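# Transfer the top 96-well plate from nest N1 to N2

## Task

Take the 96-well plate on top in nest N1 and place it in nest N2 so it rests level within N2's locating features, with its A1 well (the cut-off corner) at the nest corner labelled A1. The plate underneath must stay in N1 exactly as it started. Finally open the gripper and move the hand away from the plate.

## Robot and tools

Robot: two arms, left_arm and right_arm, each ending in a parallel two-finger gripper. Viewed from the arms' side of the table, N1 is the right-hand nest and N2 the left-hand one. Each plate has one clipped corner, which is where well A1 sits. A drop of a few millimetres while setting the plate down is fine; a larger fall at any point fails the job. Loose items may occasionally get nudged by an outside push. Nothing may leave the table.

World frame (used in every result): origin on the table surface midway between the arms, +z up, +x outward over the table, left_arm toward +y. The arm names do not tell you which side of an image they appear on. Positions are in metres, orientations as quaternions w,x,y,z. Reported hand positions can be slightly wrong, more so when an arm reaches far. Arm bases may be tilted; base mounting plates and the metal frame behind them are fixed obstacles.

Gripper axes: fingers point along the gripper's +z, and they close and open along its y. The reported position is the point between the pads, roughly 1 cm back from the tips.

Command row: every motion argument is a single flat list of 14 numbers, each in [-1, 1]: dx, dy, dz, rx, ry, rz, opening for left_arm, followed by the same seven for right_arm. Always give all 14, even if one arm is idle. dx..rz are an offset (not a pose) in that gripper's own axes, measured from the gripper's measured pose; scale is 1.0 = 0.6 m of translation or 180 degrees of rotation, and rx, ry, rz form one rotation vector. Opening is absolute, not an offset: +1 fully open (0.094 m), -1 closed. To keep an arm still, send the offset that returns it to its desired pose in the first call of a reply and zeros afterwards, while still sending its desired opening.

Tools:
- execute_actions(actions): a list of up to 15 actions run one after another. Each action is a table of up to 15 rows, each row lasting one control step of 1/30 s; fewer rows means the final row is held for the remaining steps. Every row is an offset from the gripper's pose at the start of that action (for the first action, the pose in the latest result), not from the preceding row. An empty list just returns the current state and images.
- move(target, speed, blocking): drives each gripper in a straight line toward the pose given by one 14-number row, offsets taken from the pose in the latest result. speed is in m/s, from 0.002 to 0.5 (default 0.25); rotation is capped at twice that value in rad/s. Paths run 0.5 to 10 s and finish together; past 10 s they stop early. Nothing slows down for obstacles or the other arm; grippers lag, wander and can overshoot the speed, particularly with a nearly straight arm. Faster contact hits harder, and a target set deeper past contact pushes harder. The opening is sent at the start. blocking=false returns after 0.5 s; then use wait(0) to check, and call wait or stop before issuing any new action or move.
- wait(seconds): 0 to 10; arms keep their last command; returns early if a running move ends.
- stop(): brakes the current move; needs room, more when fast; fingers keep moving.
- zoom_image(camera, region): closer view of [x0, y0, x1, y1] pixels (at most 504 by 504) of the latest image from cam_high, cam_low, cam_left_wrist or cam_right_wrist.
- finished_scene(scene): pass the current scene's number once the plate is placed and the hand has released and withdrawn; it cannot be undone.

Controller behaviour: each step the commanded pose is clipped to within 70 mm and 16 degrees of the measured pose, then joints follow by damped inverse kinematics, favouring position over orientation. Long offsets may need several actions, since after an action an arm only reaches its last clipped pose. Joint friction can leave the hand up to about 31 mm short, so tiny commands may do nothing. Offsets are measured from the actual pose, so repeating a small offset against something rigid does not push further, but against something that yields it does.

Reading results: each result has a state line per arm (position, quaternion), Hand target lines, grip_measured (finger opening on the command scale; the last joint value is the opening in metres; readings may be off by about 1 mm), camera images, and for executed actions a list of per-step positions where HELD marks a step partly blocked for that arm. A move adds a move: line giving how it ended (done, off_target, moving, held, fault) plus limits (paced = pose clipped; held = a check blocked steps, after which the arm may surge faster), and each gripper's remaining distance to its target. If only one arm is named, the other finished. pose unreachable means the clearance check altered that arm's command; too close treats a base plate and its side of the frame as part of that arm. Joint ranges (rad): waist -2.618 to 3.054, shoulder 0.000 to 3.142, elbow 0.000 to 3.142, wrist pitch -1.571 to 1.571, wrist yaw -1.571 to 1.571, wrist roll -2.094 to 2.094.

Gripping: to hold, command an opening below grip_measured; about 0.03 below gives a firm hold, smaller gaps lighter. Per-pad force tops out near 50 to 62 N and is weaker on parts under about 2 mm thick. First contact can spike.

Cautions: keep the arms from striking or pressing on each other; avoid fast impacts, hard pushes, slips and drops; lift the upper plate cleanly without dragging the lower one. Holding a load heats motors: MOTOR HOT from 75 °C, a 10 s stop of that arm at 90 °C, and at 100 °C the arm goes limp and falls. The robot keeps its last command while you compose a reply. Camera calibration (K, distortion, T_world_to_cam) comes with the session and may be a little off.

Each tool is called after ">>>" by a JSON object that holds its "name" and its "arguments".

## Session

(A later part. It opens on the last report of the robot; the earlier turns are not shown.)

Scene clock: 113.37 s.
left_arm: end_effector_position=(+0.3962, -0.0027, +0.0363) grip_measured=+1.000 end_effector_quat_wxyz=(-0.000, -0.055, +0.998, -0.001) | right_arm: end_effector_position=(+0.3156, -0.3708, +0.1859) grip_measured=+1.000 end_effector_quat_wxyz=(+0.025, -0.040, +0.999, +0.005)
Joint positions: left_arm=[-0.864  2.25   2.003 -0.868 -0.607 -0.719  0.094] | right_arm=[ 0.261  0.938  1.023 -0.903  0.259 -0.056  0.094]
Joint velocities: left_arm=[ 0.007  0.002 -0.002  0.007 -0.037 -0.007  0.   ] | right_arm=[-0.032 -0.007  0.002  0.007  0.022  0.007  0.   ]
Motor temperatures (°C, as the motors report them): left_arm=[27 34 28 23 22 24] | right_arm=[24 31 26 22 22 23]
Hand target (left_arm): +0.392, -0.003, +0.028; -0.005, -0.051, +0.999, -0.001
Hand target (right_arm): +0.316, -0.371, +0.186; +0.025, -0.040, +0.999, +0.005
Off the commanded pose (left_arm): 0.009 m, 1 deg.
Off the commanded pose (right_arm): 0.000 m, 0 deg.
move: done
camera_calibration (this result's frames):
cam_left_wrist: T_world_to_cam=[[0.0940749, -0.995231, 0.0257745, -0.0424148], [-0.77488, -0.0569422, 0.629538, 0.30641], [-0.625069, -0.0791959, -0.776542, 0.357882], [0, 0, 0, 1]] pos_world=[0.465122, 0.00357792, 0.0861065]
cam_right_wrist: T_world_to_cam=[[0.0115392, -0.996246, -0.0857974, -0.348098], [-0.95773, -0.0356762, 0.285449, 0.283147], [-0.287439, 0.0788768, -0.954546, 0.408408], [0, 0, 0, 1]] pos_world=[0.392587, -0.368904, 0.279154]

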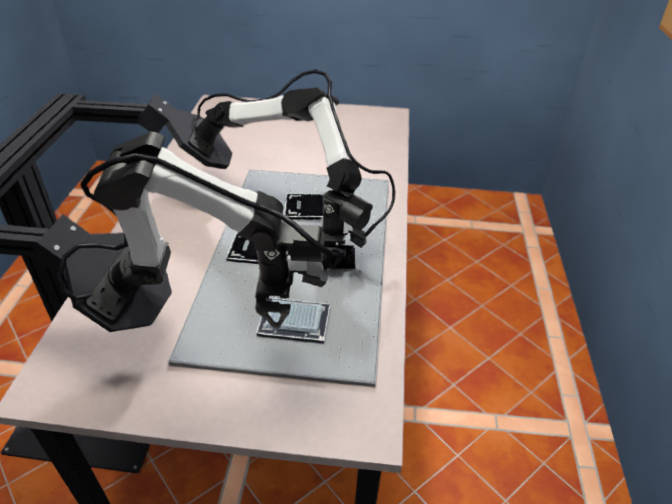

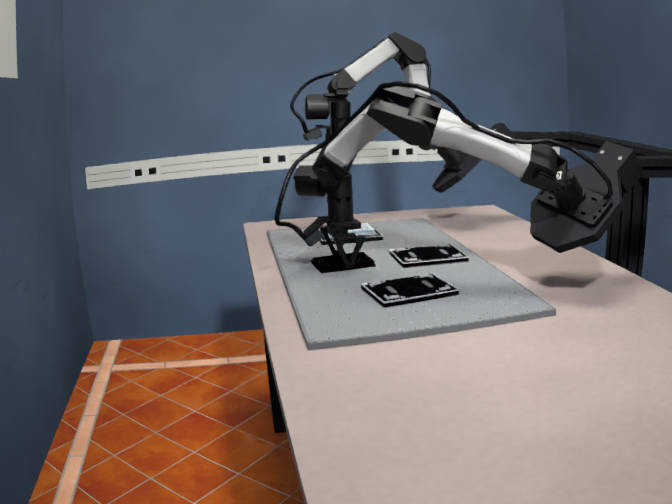

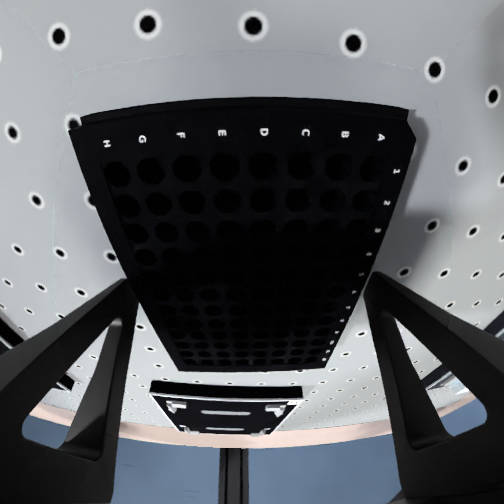

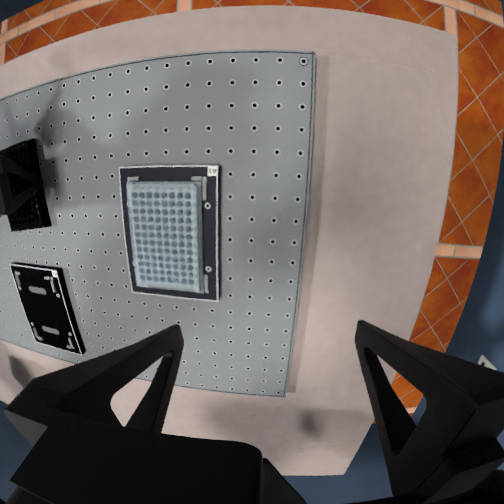

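Good. Close.

>>> {"name": "execute_actions", "arguments": {"actions": [[[0,0,0,0,0,0,0.9,0,0,0,0,0,0,1],[0,0,0,0,0,0,0.87,0,0,0,0,0,0,1],[0,0,0,0,0,0,0.84,0,0,0,0,0,0,1],[0,0,0,0,0,0,0.82,0,0,0,0,0,0,1],[0,0,0,0,0,0,0.8,0,0,0,0,0,0,1],[0,0,0,0,0,0,0.78,0,0,0,0,0,0,1],[0,0,0,0,0,0,0.77,0,0,0,0,0,0,1],[0,0,0,0,0,0,0.76,0,0,0,0,0,0,1],[0,0,0,0,0,0,0.75,0,0,0,0,0,0,1],[0,0,0,0,0,0,0.74,0,0,0,0,0,0,1],[0,0,0,0,0,0,0.73,0,0,0,0,0,0,1],[0,0,0,0,0,0,0.72,0,0,0,0,0,0,1],[0,0,0,0,0,0,0.71,0,0,0,0,0,0,1],[0,0,0,0,0,0,0.70,0,0,0,0,0,0,1]]]}}

>>> {"name": "wait", "arguments": {"seconds": 0.3}}

Scene clock: 118.07 s.
left_arm: end_effector_position=(+0.3965, -0.0031, +0.0363) grip_measured=+0.718 end_effector_quat_wxyz=(+0.000, -0.055, +0.998, -0.002) | right_arm: end_effector_position=(+0.3156, -0.3708, +0.1859) grip_measured=+1.000 end_effector_quat_wxyz=(+0.025, -0.040, +0.999, +0.005)
Joint positions: left_arm=[-0.864  2.25   2.003 -0.866 -0.606 -0.718  0.081] | right_arm=[ 0.261  0.938  1.023 -0.903  0.259 -0.056  0.094]
Joint velocities: left_arm=[-0.002 -0.007 -0.007  0.081 -0.007 -0.007 -0.002] | right_arm=[ 0.007 -0.007 -0.002  0.007 -0.051  0.022  0.   ]
Motor temperatures (°C, as the motors report them): left_arm=[27 35 28 23 22 24] | right_arm=[24 31 26 22 22 23]
Hand target (left_arm): +0.396, -0.003, +0.036; -0.000, -0.055, +0.998, -0.001
Hand target (right_arm): +0.316, -0.371, +0.186; +0.025, -0.040, +0.999, +0.005
Off the commanded pose (left_arm): 0.001 m, 0 deg.
Off the commanded pose (right_arm): 0.000 m, 0 deg.
Step readings (end_effector_position):
0: left_arm (+0.3965, -0.0031, +0.0363) | right_arm (+0.3156, -0.3708, +0.1859)
1: left_arm (+0.3965, -0.0031, +0.0363) | right_arm (+0.3156, -0.3708, +0.1859)
2: left_arm (+0.3965, -0.0031, +0.0363) | right_arm (+0.3156, -0.3708, +0.1859)
4: left_arm (+0.3965, -0.0031, +0.0363) | right_arm (+0.3156, -0.3708, +0.1859)
8: left_arm (+0.3965, -0.0031, +0.0363) | right_arm (+0.3156, -0.3708, +0.1859)
15: end_effector_position above
camera_calibration (this result's frames):
cam_left_wrist: T_world_to_cam=[[0.0938289, -0.995206, 0.0275714, -0.0428007], [-0.775589, -0.0557034, 0.628776, 0.306954], [-0.624226, -0.0803815, -0.777097, 0.35774], [0, 0, 0, 1]] pos_world=[0.465397, 0.00325848, 0.0861731]
cam_right_wrist: T_world_to_cam=[[0.0115392, -0.996246, -0.0857974, -0.348098], [-0.95773, -0.0356762, 0.285449, 0.283147], [-0.287439, 0.0788768, -0.954546, 0.408408], [0, 0, 0, 1]] pos_world=[0.392587, -0.368904, 0.279154]

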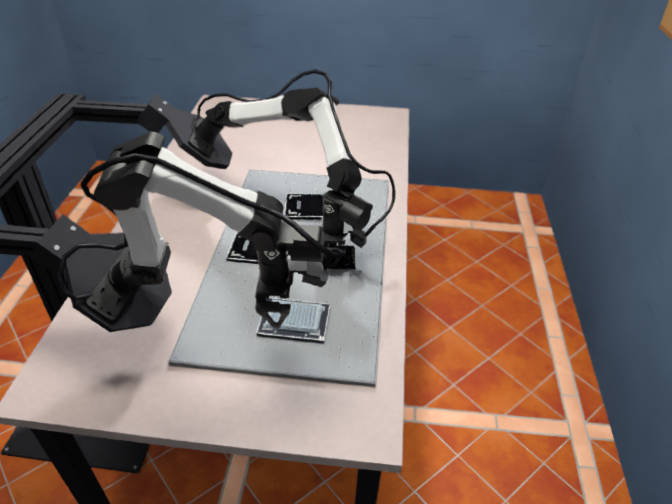

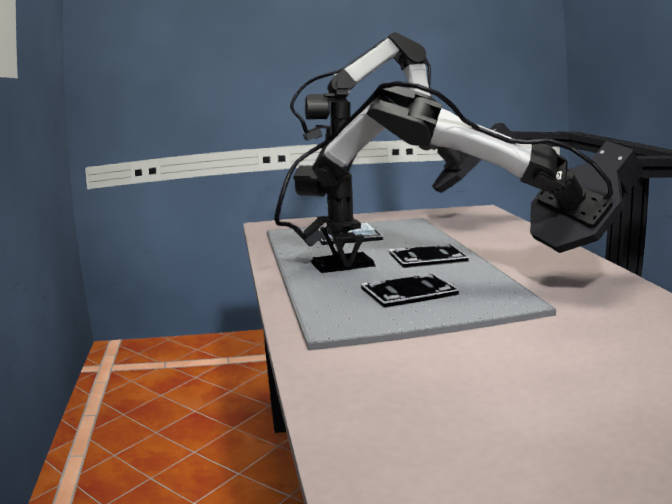

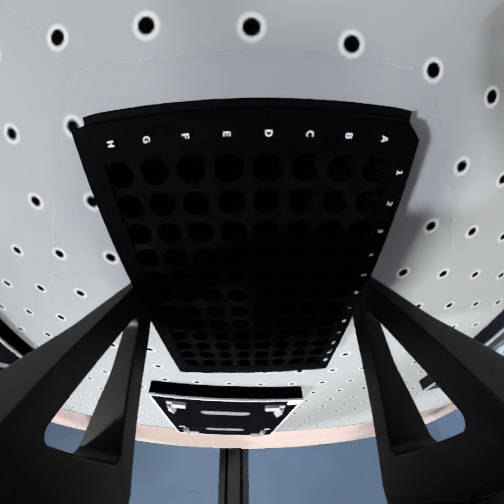

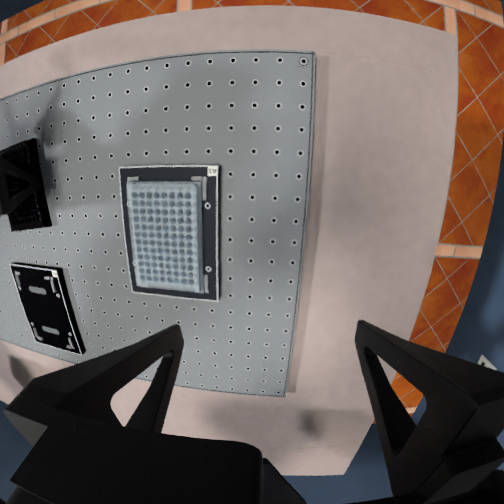

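Scene clock: 118.37 s.
left_arm: end_effector_position=(+0.3965, -0.0031, +0.0363) grip_measured=+0.718 end_effector_quat_wxyz=(+0.000, -0.055, +0.998, -0.002) | right_arm: end_effector_position=(+0.3156, -0.3708, +0.1859) grip_measured=+1.000 end_effector_quat_wxyz=(+0.025, -0.040, +0.999, +0.005)
Joint positions: left_arm=[-0.864  2.25   2.003 -0.866 -0.606 -0.718  0.081] | right_arm=[ 0.261  0.938  1.023 -0.903  0.259 -0.056  0.094]
Joint velocities: left_arm=[-0.012 -0.012 -0.012 -0.081 -0.051 -0.007  0.001] | right_arm=[ 0.002  0.012 -0.007 -0.095 -0.022  0.037  0.   ]
Motor temperatures (°C, as the motors report them): left_arm=[27 35 28 23 22 24] | right_arm=[24 31 26 22 22 23]
Hand target (left_arm): +0.396, -0.003, +0.036; -0.000, -0.055, +0.998, -0.001
Hand target (right_arm): +0.316, -0.371, +0.186; +0.025, -0.040, +0.999, +0.005
Off the commanded pose (left_arm): 0.001 m, 0 deg.
Off the commanded pose (right_arm): 0.000 m, 0 deg.
wait: 0.30 s; at rest by 0.17 s
camera_calibration (this result's frames):
cam_left_wrist: T_world_to_cam=[[0.0938289, -0.995206, 0.0275714, -0.0428007], [-0.775589, -0.0557034, 0.628776, 0.306954], [-0.624226, -0.0803815, -0.777097, 0.35774], [0, 0, 0, 1]] pos_world=[0.465397, 0.00325848, 0.0861731]
cam_right_wrist: T_world_to_cam=[[0.0115392, -0.996246, -0.0857974, -0.348098], [-0.95773, -0.0356762, 0.285449, 0.283147], [-0.287439, 0.0788768, -0.954546, 0.408408], [0, 0, 0, 1]] pos_world=[0.392587, -0.368904, 0.279154]

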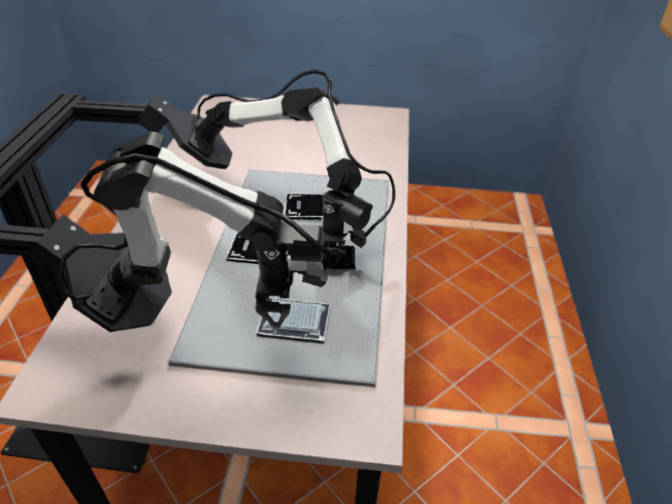

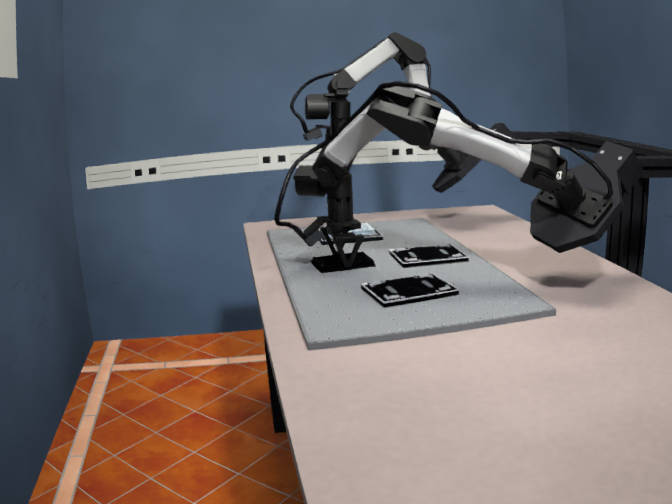

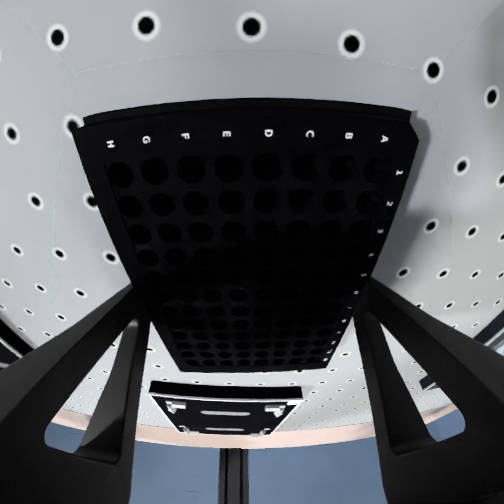

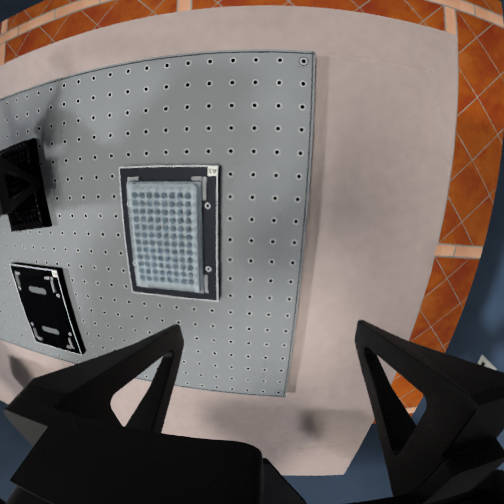

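>>> {"name": "move", "arguments": {"target": [0,0,-0.09,0,0,0,0.69,0,0,0,0,0,0,1], "speed": 0.08}}

>>> {"name": "move", "arguments": {"target": [0.11,0.396,0,0,0,-0.009,0.69,0,0,0,0,0,0,1], "speed": 0.18}}

Scene clock: 124.20 s.
left_arm: end_effector_position=(+0.3882, -0.0005, +0.0754) grip_measured=+0.712 end_effector_quat_wxyz=(-0.011, -0.048, +0.999, +0.006) | right_arm: end_effector_position=(+0.3156, -0.3708, +0.1859) grip_measured=+1.000 end_effector_quat_wxyz=(+0.025, -0.040, +0.999, +0.005)
Joint positions: left_arm=[-0.918  2.198  2.028 -1.011 -0.626 -0.784  0.08 ] | right_arm=[ 0.261  0.938  1.023 -0.903  0.259 -0.056  0.094]
Joint velocities: left_arm=[-0.017  0.002 -0.007 -0.007  0.007 -0.022  0.001] | right_arm=[-0.012  0.002 -0.007  0.007  0.022 -0.11   0.   ]
Motor temperatures (°C, as the motors report them): left_arm=[28 36 28 23 22 24] | right_arm=[24 31 27 22 22 23]
Hand target (left_arm): +0.396, -0.002, +0.090; -0.000, -0.055, +0.998, -0.002
Hand target (right_arm): +0.316, -0.371, +0.186; +0.025, -0.040, +0.999, +0.005
Off the commanded pose (left_arm): 0.017 m, 2 deg.
Off the commanded pose (right_arm): 0.000 m, 0 deg.
move: off_target (left_arm)
camera_calibration (this result's frames):
cam_left_wrist: T_world_to_cam=[[0.0811272, -0.996637, 0.0115292, -0.0343414], [-0.761609, -0.0545257, 0.645739, 0.269355], [-0.642939, -0.0611678, -0.763471, 0.389383], [0, 0, 0, 1]] pos_world=[0.458279, 0.00427858, 0.123745]
cam_right_wrist: T_world_to_cam=[[0.0115392, -0.996246, -0.0857974, -0.348098], [-0.95773, -0.0356762, 0.285449, 0.283147], [-0.287439, 0.0788768, -0.954546, 0.408408], [0, 0, 0, 1]] pos_world=[0.392587, -0.368904, 0.279154]

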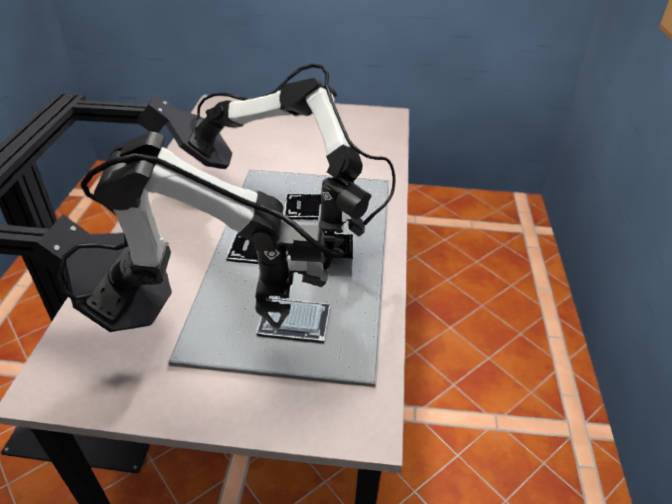

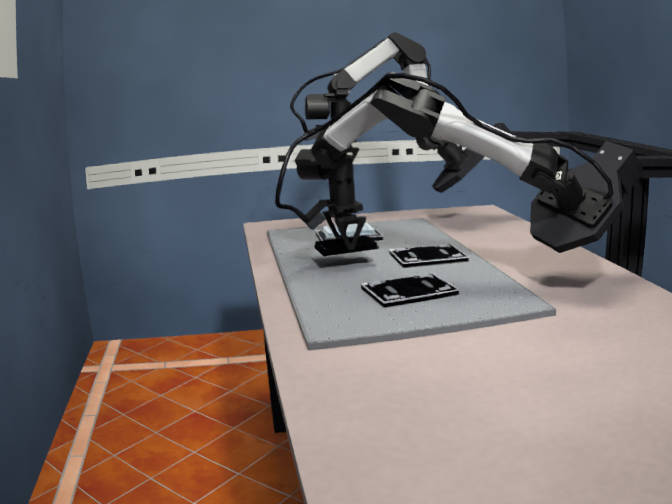

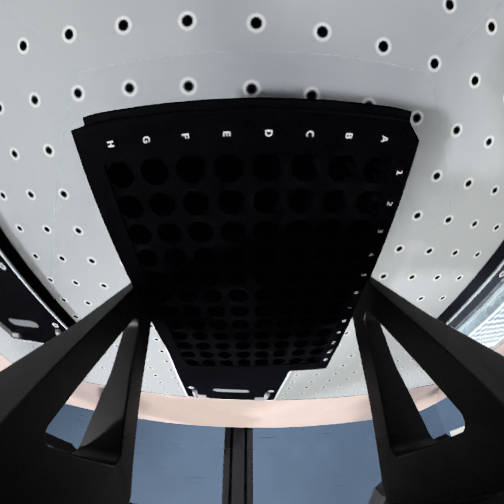

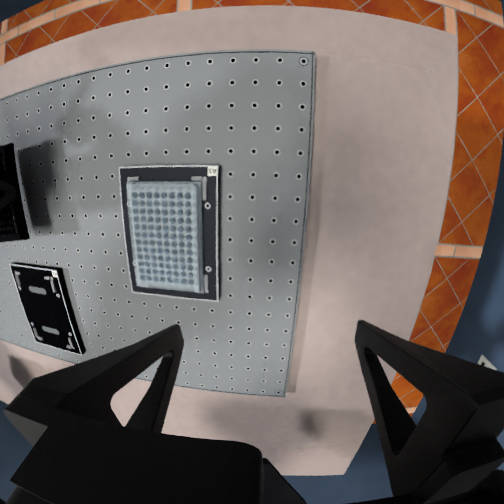

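Scene clock: 126.17 s.
left_arm: end_effector_position=(+0.2979, +0.2257, +0.0777) grip_measured=+0.712 end_effector_quat_wxyz=(-0.016, -0.061, +0.998, +0.010) | right_arm: end_effector_position=(+0.3156, -0.3708, +0.1859) grip_measured=+1.000 end_effector_quat_wxyz=(+0.025, -0.040, +0.999, +0.005)
Joint positions: left_arm=[-0.526  1.363  0.917 -0.543 -0.443 -0.414  0.08 ] | right_arm=[ 0.261  0.938  1.023 -0.903  0.259 -0.056  0.094]
Joint velocities: left_arm=[-0.017  0.007 -0.007 -0.066 -0.022 -0.022  0.   ] | right_arm=[-0.007 -0.022 -0.007 -0.037  0.081  0.022  0.   ]
Motor temperatures (°C, as the motors report them): left_arm=[28 36 28 23 22 24] | right_arm=[24 31 27 22 22 23]
Hand target (left_arm): +0.298, +0.228, +0.079; -0.010, -0.062, +0.998, +0.006
Hand target (right_arm): +0.316, -0.371, +0.186; +0.025, -0.040, +0.999, +0.005
Off the commanded pose (left_arm): 0.005 m, 1 deg.
Off the commanded pose (right_arm): 0.000 m, 0 deg.
move: done
camera_calibration (this result's frames):
cam_left_wrist: T_world_to_cam=[[0.106001, -0.994365, 0.00154952, 0.191218], [-0.753525, -0.0793104, 0.652618, 0.214052], [-0.648817, -0.070346, -0.757686, 0.350305], [0, 0, 0, 1]] pos_world=[0.368309, 0.231759, 0.125431]
cam_right_wrist: T_world_to_cam=[[0.0115392, -0.996246, -0.0857974, -0.348098], [-0.95773, -0.0356762, 0.285449, 0.283147], [-0.287439, 0.0788768, -0.954546, 0.408408], [0, 0, 0, 1]] pos_world=[0.392587, -0.368904, 0.279154]

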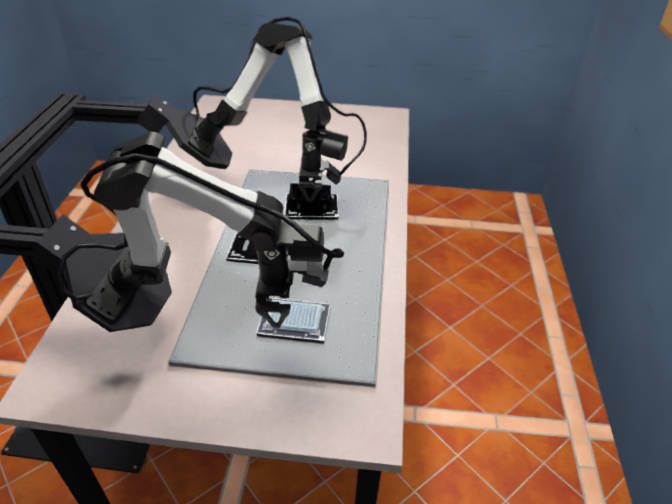

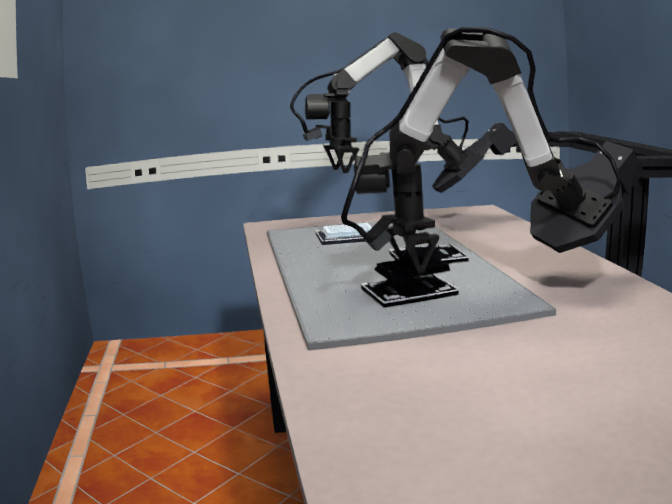

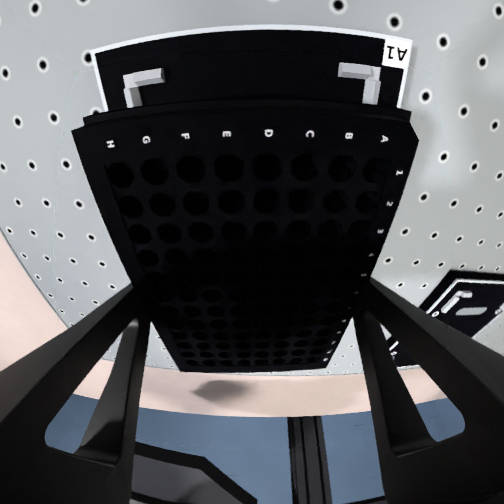

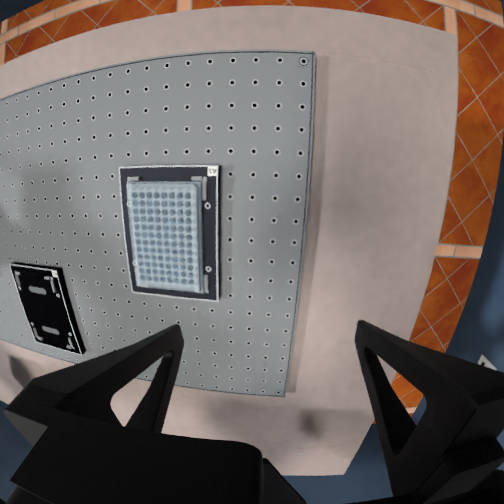

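>>> {"name": "move", "arguments": {"target": [0,-0.004,0.043,0.008,-0.008,-0.005,0.69,0,0,0,0,0,0,1], "speed": 0.04}}

>>> {"name": "zoom_image", "arguments": {"camera": "cam_left_wrist", "region": [40, 0, 460, 170]}}

>>> {"name": "zoom_image", "arguments": {"camera": "cam_low", "region": [355, 240, 465, 315]}}

Scene clock: 130.60 s.
left_arm: end_effector_position=(+0.3027, +0.2222, +0.0578) grip_measured=+0.712 end_effector_quat_wxyz=(+0.003, -0.071, +0.997, -0.002) | right_arm: end_effector_position=(+0.3156, -0.3708, +0.1859) grip_measured=+1.000 end_effector_quat_wxyz=(+0.025, -0.040, +0.999, +0.005)
Joint positions: left_arm=[-0.495  1.404  0.875 -0.4   -0.413 -0.387  0.08 ] | right_arm=[ 0.261  0.938  1.023 -0.903  0.259 -0.056  0.094]
Joint velocities: left_arm=[ 0.002 -0.007  0.007  0.022 -0.081 -0.066  0.001] | right_arm=[ 0.002 -0.007 -0.007 -0.051 -0.051  0.037  0.   ]
Motor temperatures (°C, as the motors report them): left_arm=[27 36 28 23 22 24] | right_arm=[23 31 27 22 22 23]
Hand target (left_arm): +0.298, +0.224, +0.052; -0.002, -0.068, +0.998, -0.001
Hand target (right_arm): +0.316, -0.371, +0.186; +0.025, -0.040, +0.999, +0.005
Off the commanded pose (left_arm): 0.008 m, 1 deg.
Off the commanded pose (right_arm): 0.000 m, 0 deg.
move: done
camera_calibration (this result's frames):
cam_left_wrist: T_world_to_cam=[[0.125669, -0.991676, 0.02804, 0.179193], [-0.776643, -0.0807544, 0.624743, 0.239327], [-0.617278, -0.100288, -0.780327, 0.336428], [0, 0, 0, 1]] pos_world=[0.371022, 0.230768, 0.107982]
cam_right_wrist: T_world_to_cam=[[0.0115392, -0.996246, -0.0857974, -0.348098], [-0.95773, -0.0356762, 0.285449, 0.283147], [-0.287439, 0.0788768, -0.954546, 0.408408], [0, 0, 0, 1]] pos_world=[0.392587, -0.368904, 0.279154]

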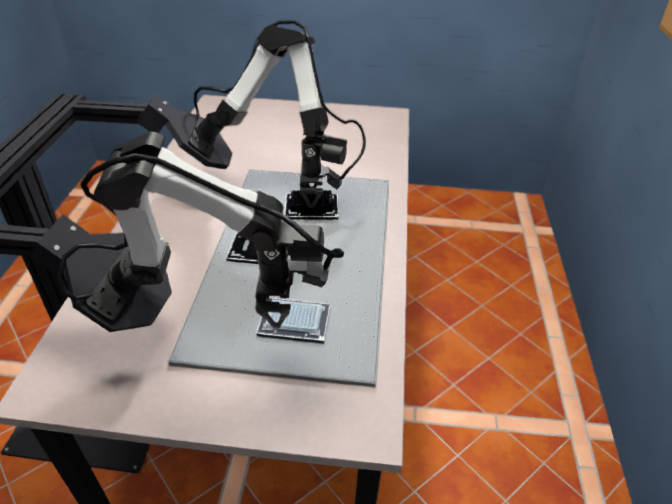

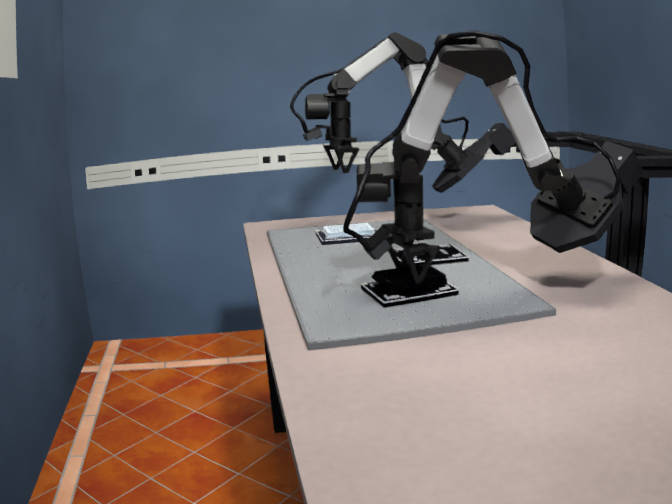

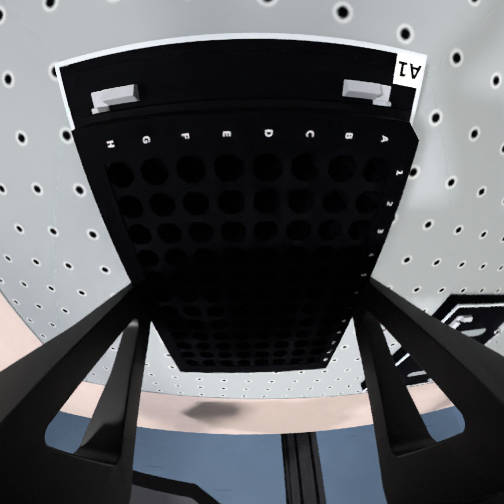

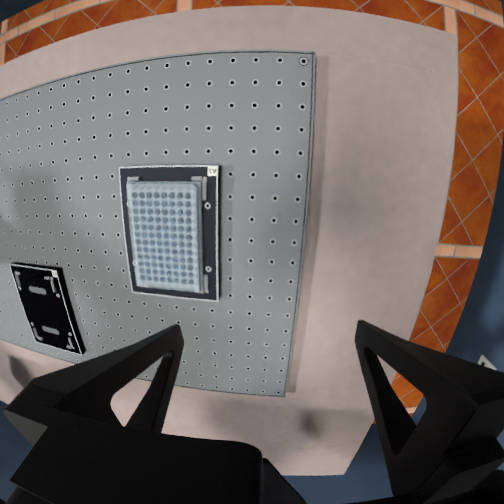

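Region (40, 0, 460, 170) of cam_left_wrist's 504x504 image, scaled by 1.200, with more detail than that image has; it fills the top 204 rows of this view, and the rest is white.

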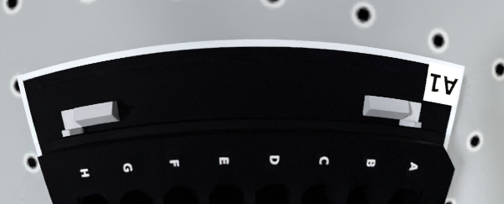

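Region (355, 240, 465, 315) of cam_low's 672x504 image, scaled by 4.582, with more detail than that image has; it fills the top 344 rows of this view, and the rest is white.

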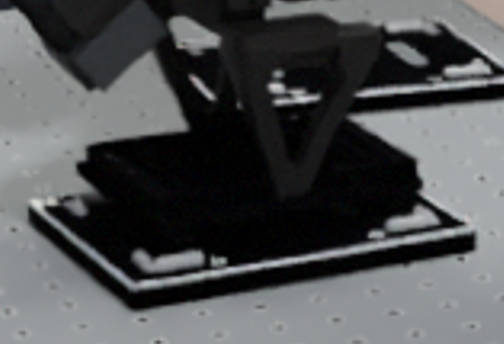

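>>> {"name": "zoom_image", "arguments": {"camera": "cam_left_wrist", "region": [50, 50, 160, 150]}}

>>> {"name": "zoom_image", "arguments": {"camera": "cam_left_wrist", "region": [330, 45, 440, 145]}}

Region (50, 50, 160, 150) of cam_left_wrist's 504x504 image, scaled by 4.582, with more detail than that image has; it fills the top 458 rows of this view, and the rest is white.

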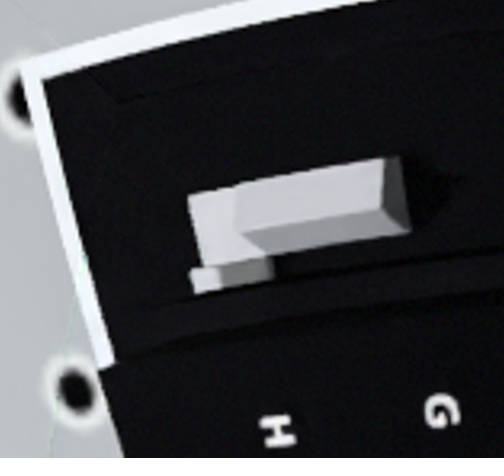

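Region (330, 45, 440, 145) of cam_left_wrist's 504x504 image, scaled by 4.582, with more detail than that image has; it fills the top 458 rows of this view, and the rest is white.

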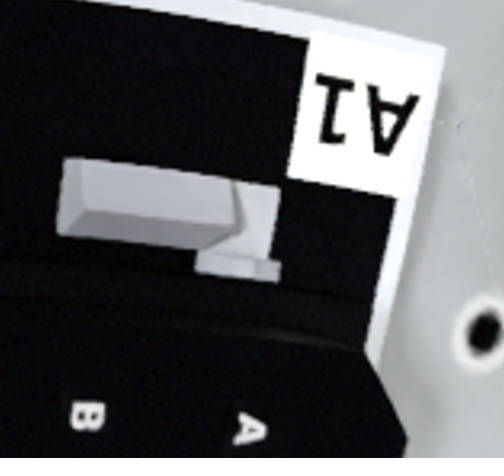

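>>> {"name": "move", "arguments": {"target": [0.0075,0.0085,0.018,0,0.003,0.002,0.69,0,0,0,0,0,0,1], "speed": 0.025}}

>>> {"name": "zoom_image", "arguments": {"camera": "cam_left_wrist", "region": [50, 50, 160, 150]}}

>>> {"name": "zoom_image", "arguments": {"camera": "cam_left_wrist", "region": [330, 45, 440, 145]}}

Scene clock: 142.03 s.
left_arm: end_effector_position=(+0.3077, +0.2254, +0.0559) grip_measured=+0.712 end_effector_quat_wxyz=(+0.010, -0.074, +0.997, -0.005) | right_arm: end_effector_position=(+0.3156, -0.3708, +0.1859) grip_measured=+1.000 end_effector_quat_wxyz=(+0.025, -0.040, +0.999, +0.005)
Joint positions: left_arm=[-0.477  1.404  0.875 -0.378 -0.402 -0.371  0.08 ] | right_arm=[ 0.261  0.938  1.023 -0.903  0.259 -0.056  0.094]
Joint velocities: left_arm=[-0.012  0.007 -0.002 -0.022 -0.022  0.037 -0.   ] | right_arm=[-0.007  0.002  0.007  0.081 -0.051  0.022  0.   ]
Motor temperatures (°C, as the motors report them): left_arm=[27 34 27 23 22 24] | right_arm=[23 30 28 22 22 23]
Hand target (left_arm): +0.297, +0.227, +0.047; -0.002, -0.068, +0.998, -0.002
Hand target (right_arm): +0.316, -0.371, +0.186; +0.025, -0.040, +0.999, +0.005
Off the commanded pose (left_arm): 0.014 m, 2 deg.
Off the commanded pose (right_arm): 0.000 m, 0 deg.
move: off_target (left_arm)
camera_calibration (this result's frames):
cam_left_wrist: T_world_to_cam=[[0.131307, -0.990761, 0.0339253, 0.179528], [-0.784788, -0.0829786, 0.614184, 0.248265], [-0.605694, -0.107271, -0.788433, 0.336875], [0, 0, 0, 1]] pos_world=[0.375305, 0.234607, 0.107033]
cam_right_wrist: T_world_to_cam=[[0.0115392, -0.996246, -0.0857974, -0.348098], [-0.95773, -0.0356762, 0.285449, 0.283147], [-0.287439, 0.0788768, -0.954546, 0.408408], [0, 0, 0, 1]] pos_world=[0.392587, -0.368904, 0.279154]

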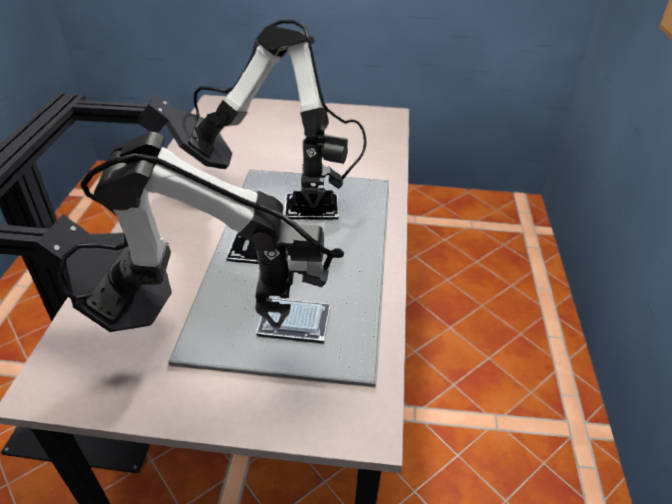

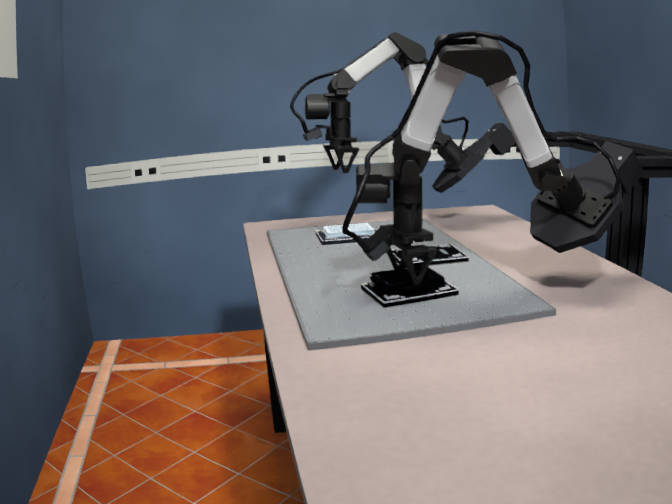

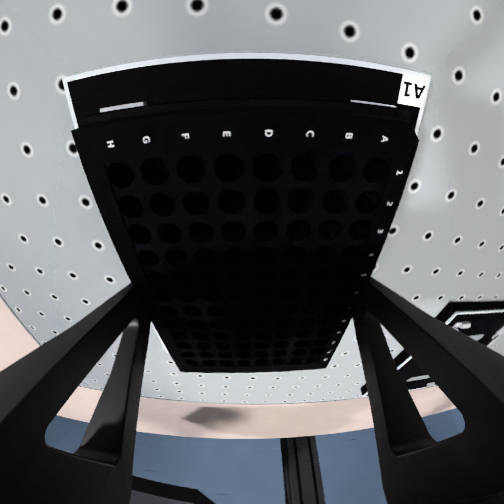

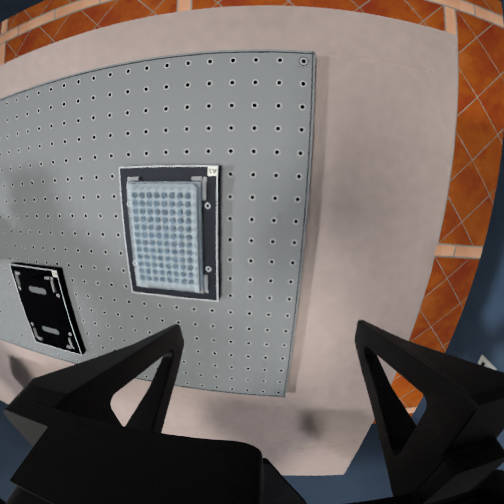

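Region (50, 50, 160, 150) of cam_left_wrist's 504x504 image, scaled by 4.582, with more detail than that image has; it fills the top 458 rows of this view, and the rest is white.

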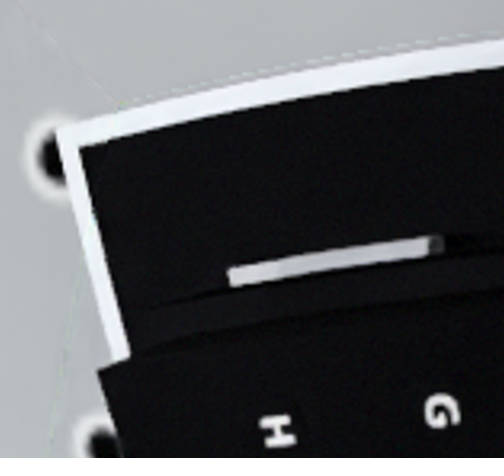

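Region (330, 45, 440, 145) of cam_left_wrist's 504x504 image, scaled by 4.582, with more detail than that image has; it fills the top 458 rows of this view, and the rest is white.

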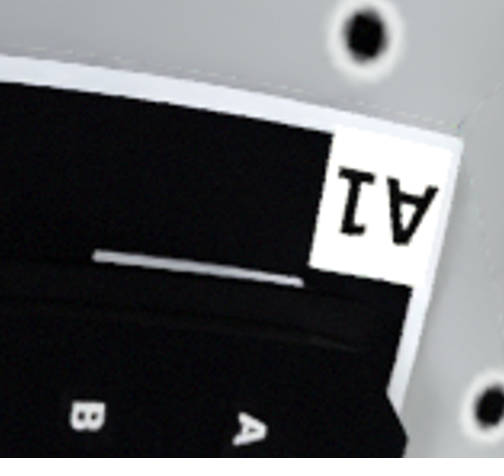

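>>> {"name": "move", "arguments": {"target": [0.021,0.004,0.018,-0.002,0.009,0.0045,0.69,0,0,0,0,0,0,1], "speed": 0.04}}

Scene clock: 146.80 s.
left_arm: end_effector_position=(+0.3002, +0.2242, +0.0504) grip_measured=+0.712 end_effector_quat_wxyz=(+0.000, -0.069, +0.998, -0.003) | right_arm: end_effector_position=(+0.3156, -0.3708, +0.1859) grip_measured=+1.000 end_effector_quat_wxyz=(+0.025, -0.040, +0.999, +0.005)
Joint positions: left_arm=[-0.477  1.418  0.862 -0.37  -0.399 -0.369  0.08 ] | right_arm=[ 0.261  0.938  1.023 -0.903  0.259 -0.056  0.094]
Joint velocities: left_arm=[-0.007 -0.012 -0.012 -0.11   0.037 -0.007  0.   ] | right_arm=[ 0.012 -0.002  0.007 -0.007  0.037  0.007  0.   ]
Motor temperatures (°C, as the motors report them): left_arm=[26 34 27 23 22 24] | right_arm=[23 30 28 22 22 23]
Hand target (left_arm): +0.295, +0.226, +0.045; -0.005, -0.067, +0.998, -0.002
Hand target (right_arm): +0.316, -0.371, +0.186; +0.025, -0.040, +0.999, +0.005
Off the commanded pose (left_arm): 0.008 m, 1 deg.
Off the commanded pose (right_arm): 0.000 m, 0 deg.
move: done
camera_calibration (this result's frames):
cam_left_wrist: T_world_to_cam=[[0.122611, -0.99199, 0.0303685, 0.18256], [-0.774088, -0.0764391, 0.628447, 0.240308], [-0.621091, -0.100562, -0.77726, 0.330431], [0, 0, 0, 1]] pos_world=[0.368864, 0.232696, 0.100265]
cam_right_wrist: T_world_to_cam=[[0.0115392, -0.996246, -0.0857974, -0.348098], [-0.95773, -0.0356762, 0.285449, 0.283147], [-0.287439, 0.0788768, -0.954546, 0.408408], [0, 0, 0, 1]] pos_world=[0.392587, -0.368904, 0.279154]

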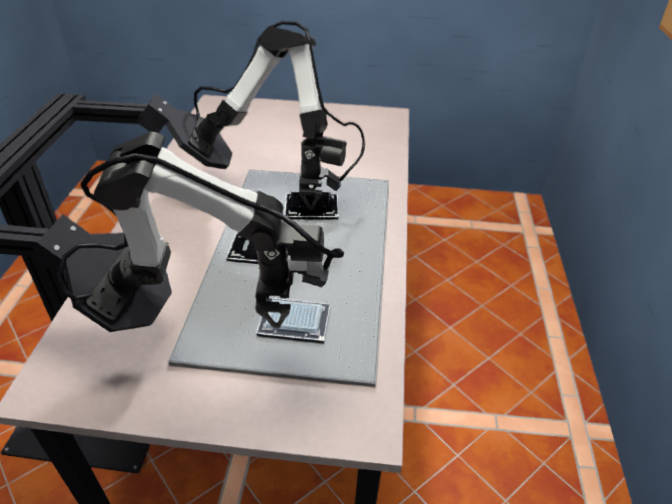

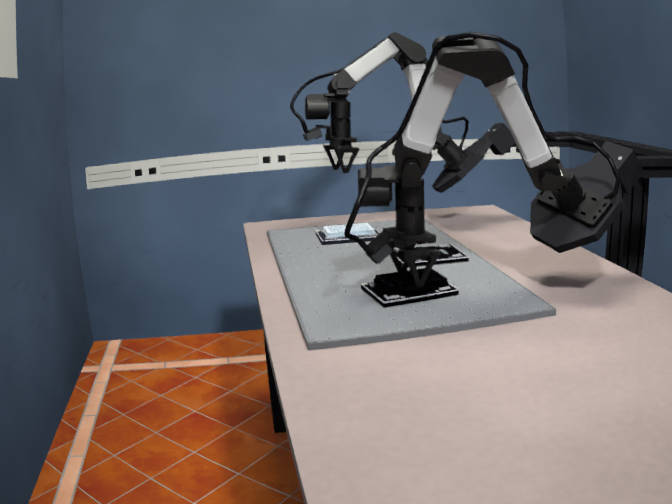

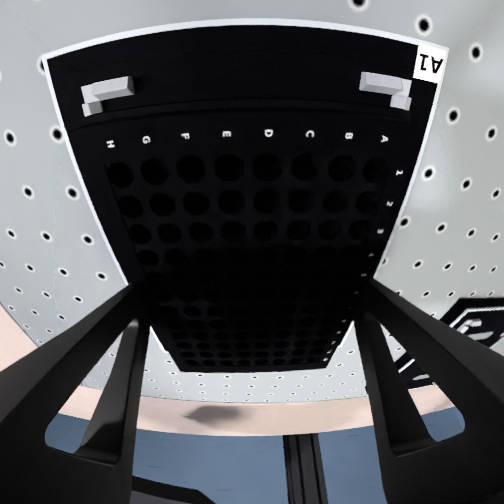

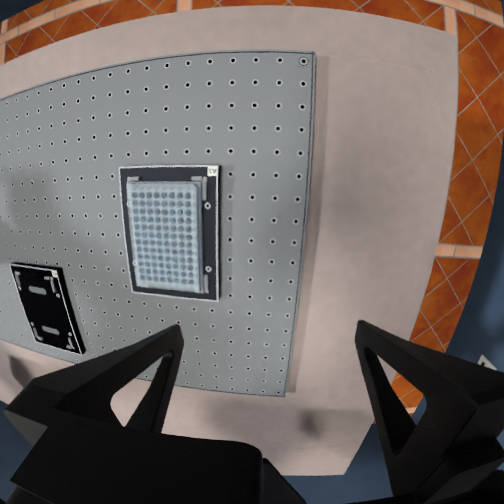

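>>> {"name": "zoom_image", "arguments": {"camera": "cam_left_wrist", "region": [50, 50, 160, 150]}}

>>> {"name": "zoom_image", "arguments": {"camera": "cam_left_wrist", "region": [330, 45, 440, 145]}}

>>> {"name": "zoom_image", "arguments": {"camera": "cam_low", "region": [355, 240, 465, 315]}}

Region (50, 50, 160, 150) of cam_left_wrist's 504x504 image, scaled by 4.582, with more detail than that image has; it fills the top 458 rows of this view, and the rest is white.

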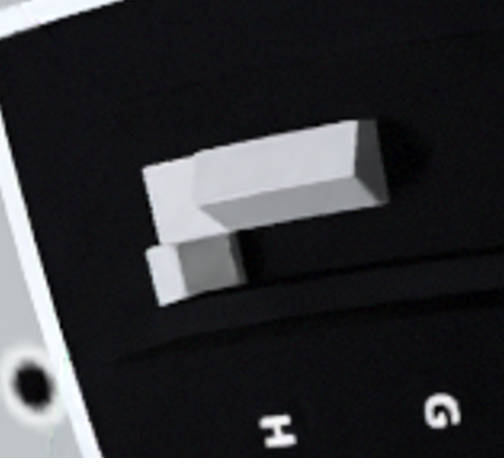

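Region (330, 45, 440, 145) of cam_left_wrist's 504x504 image, scaled by 4.582, with more detail than that image has; it fills the top 458 rows of this view, and the rest is white.

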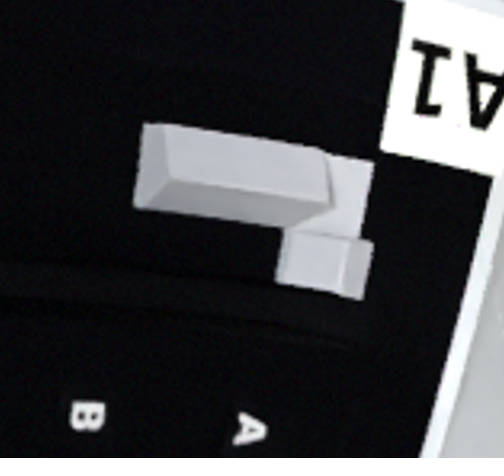

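Region (355, 240, 465, 315) of cam_low's 672x504 image, scaled by 4.582, with more detail than that image has; it fills the top 344 rows of this view, and the rest is white.

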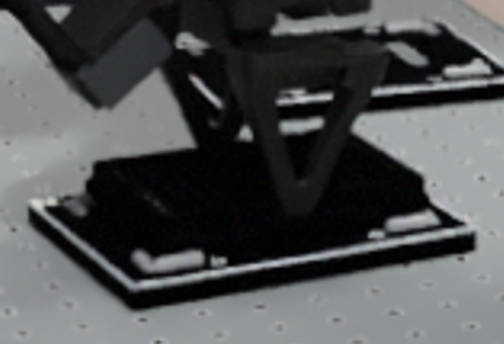

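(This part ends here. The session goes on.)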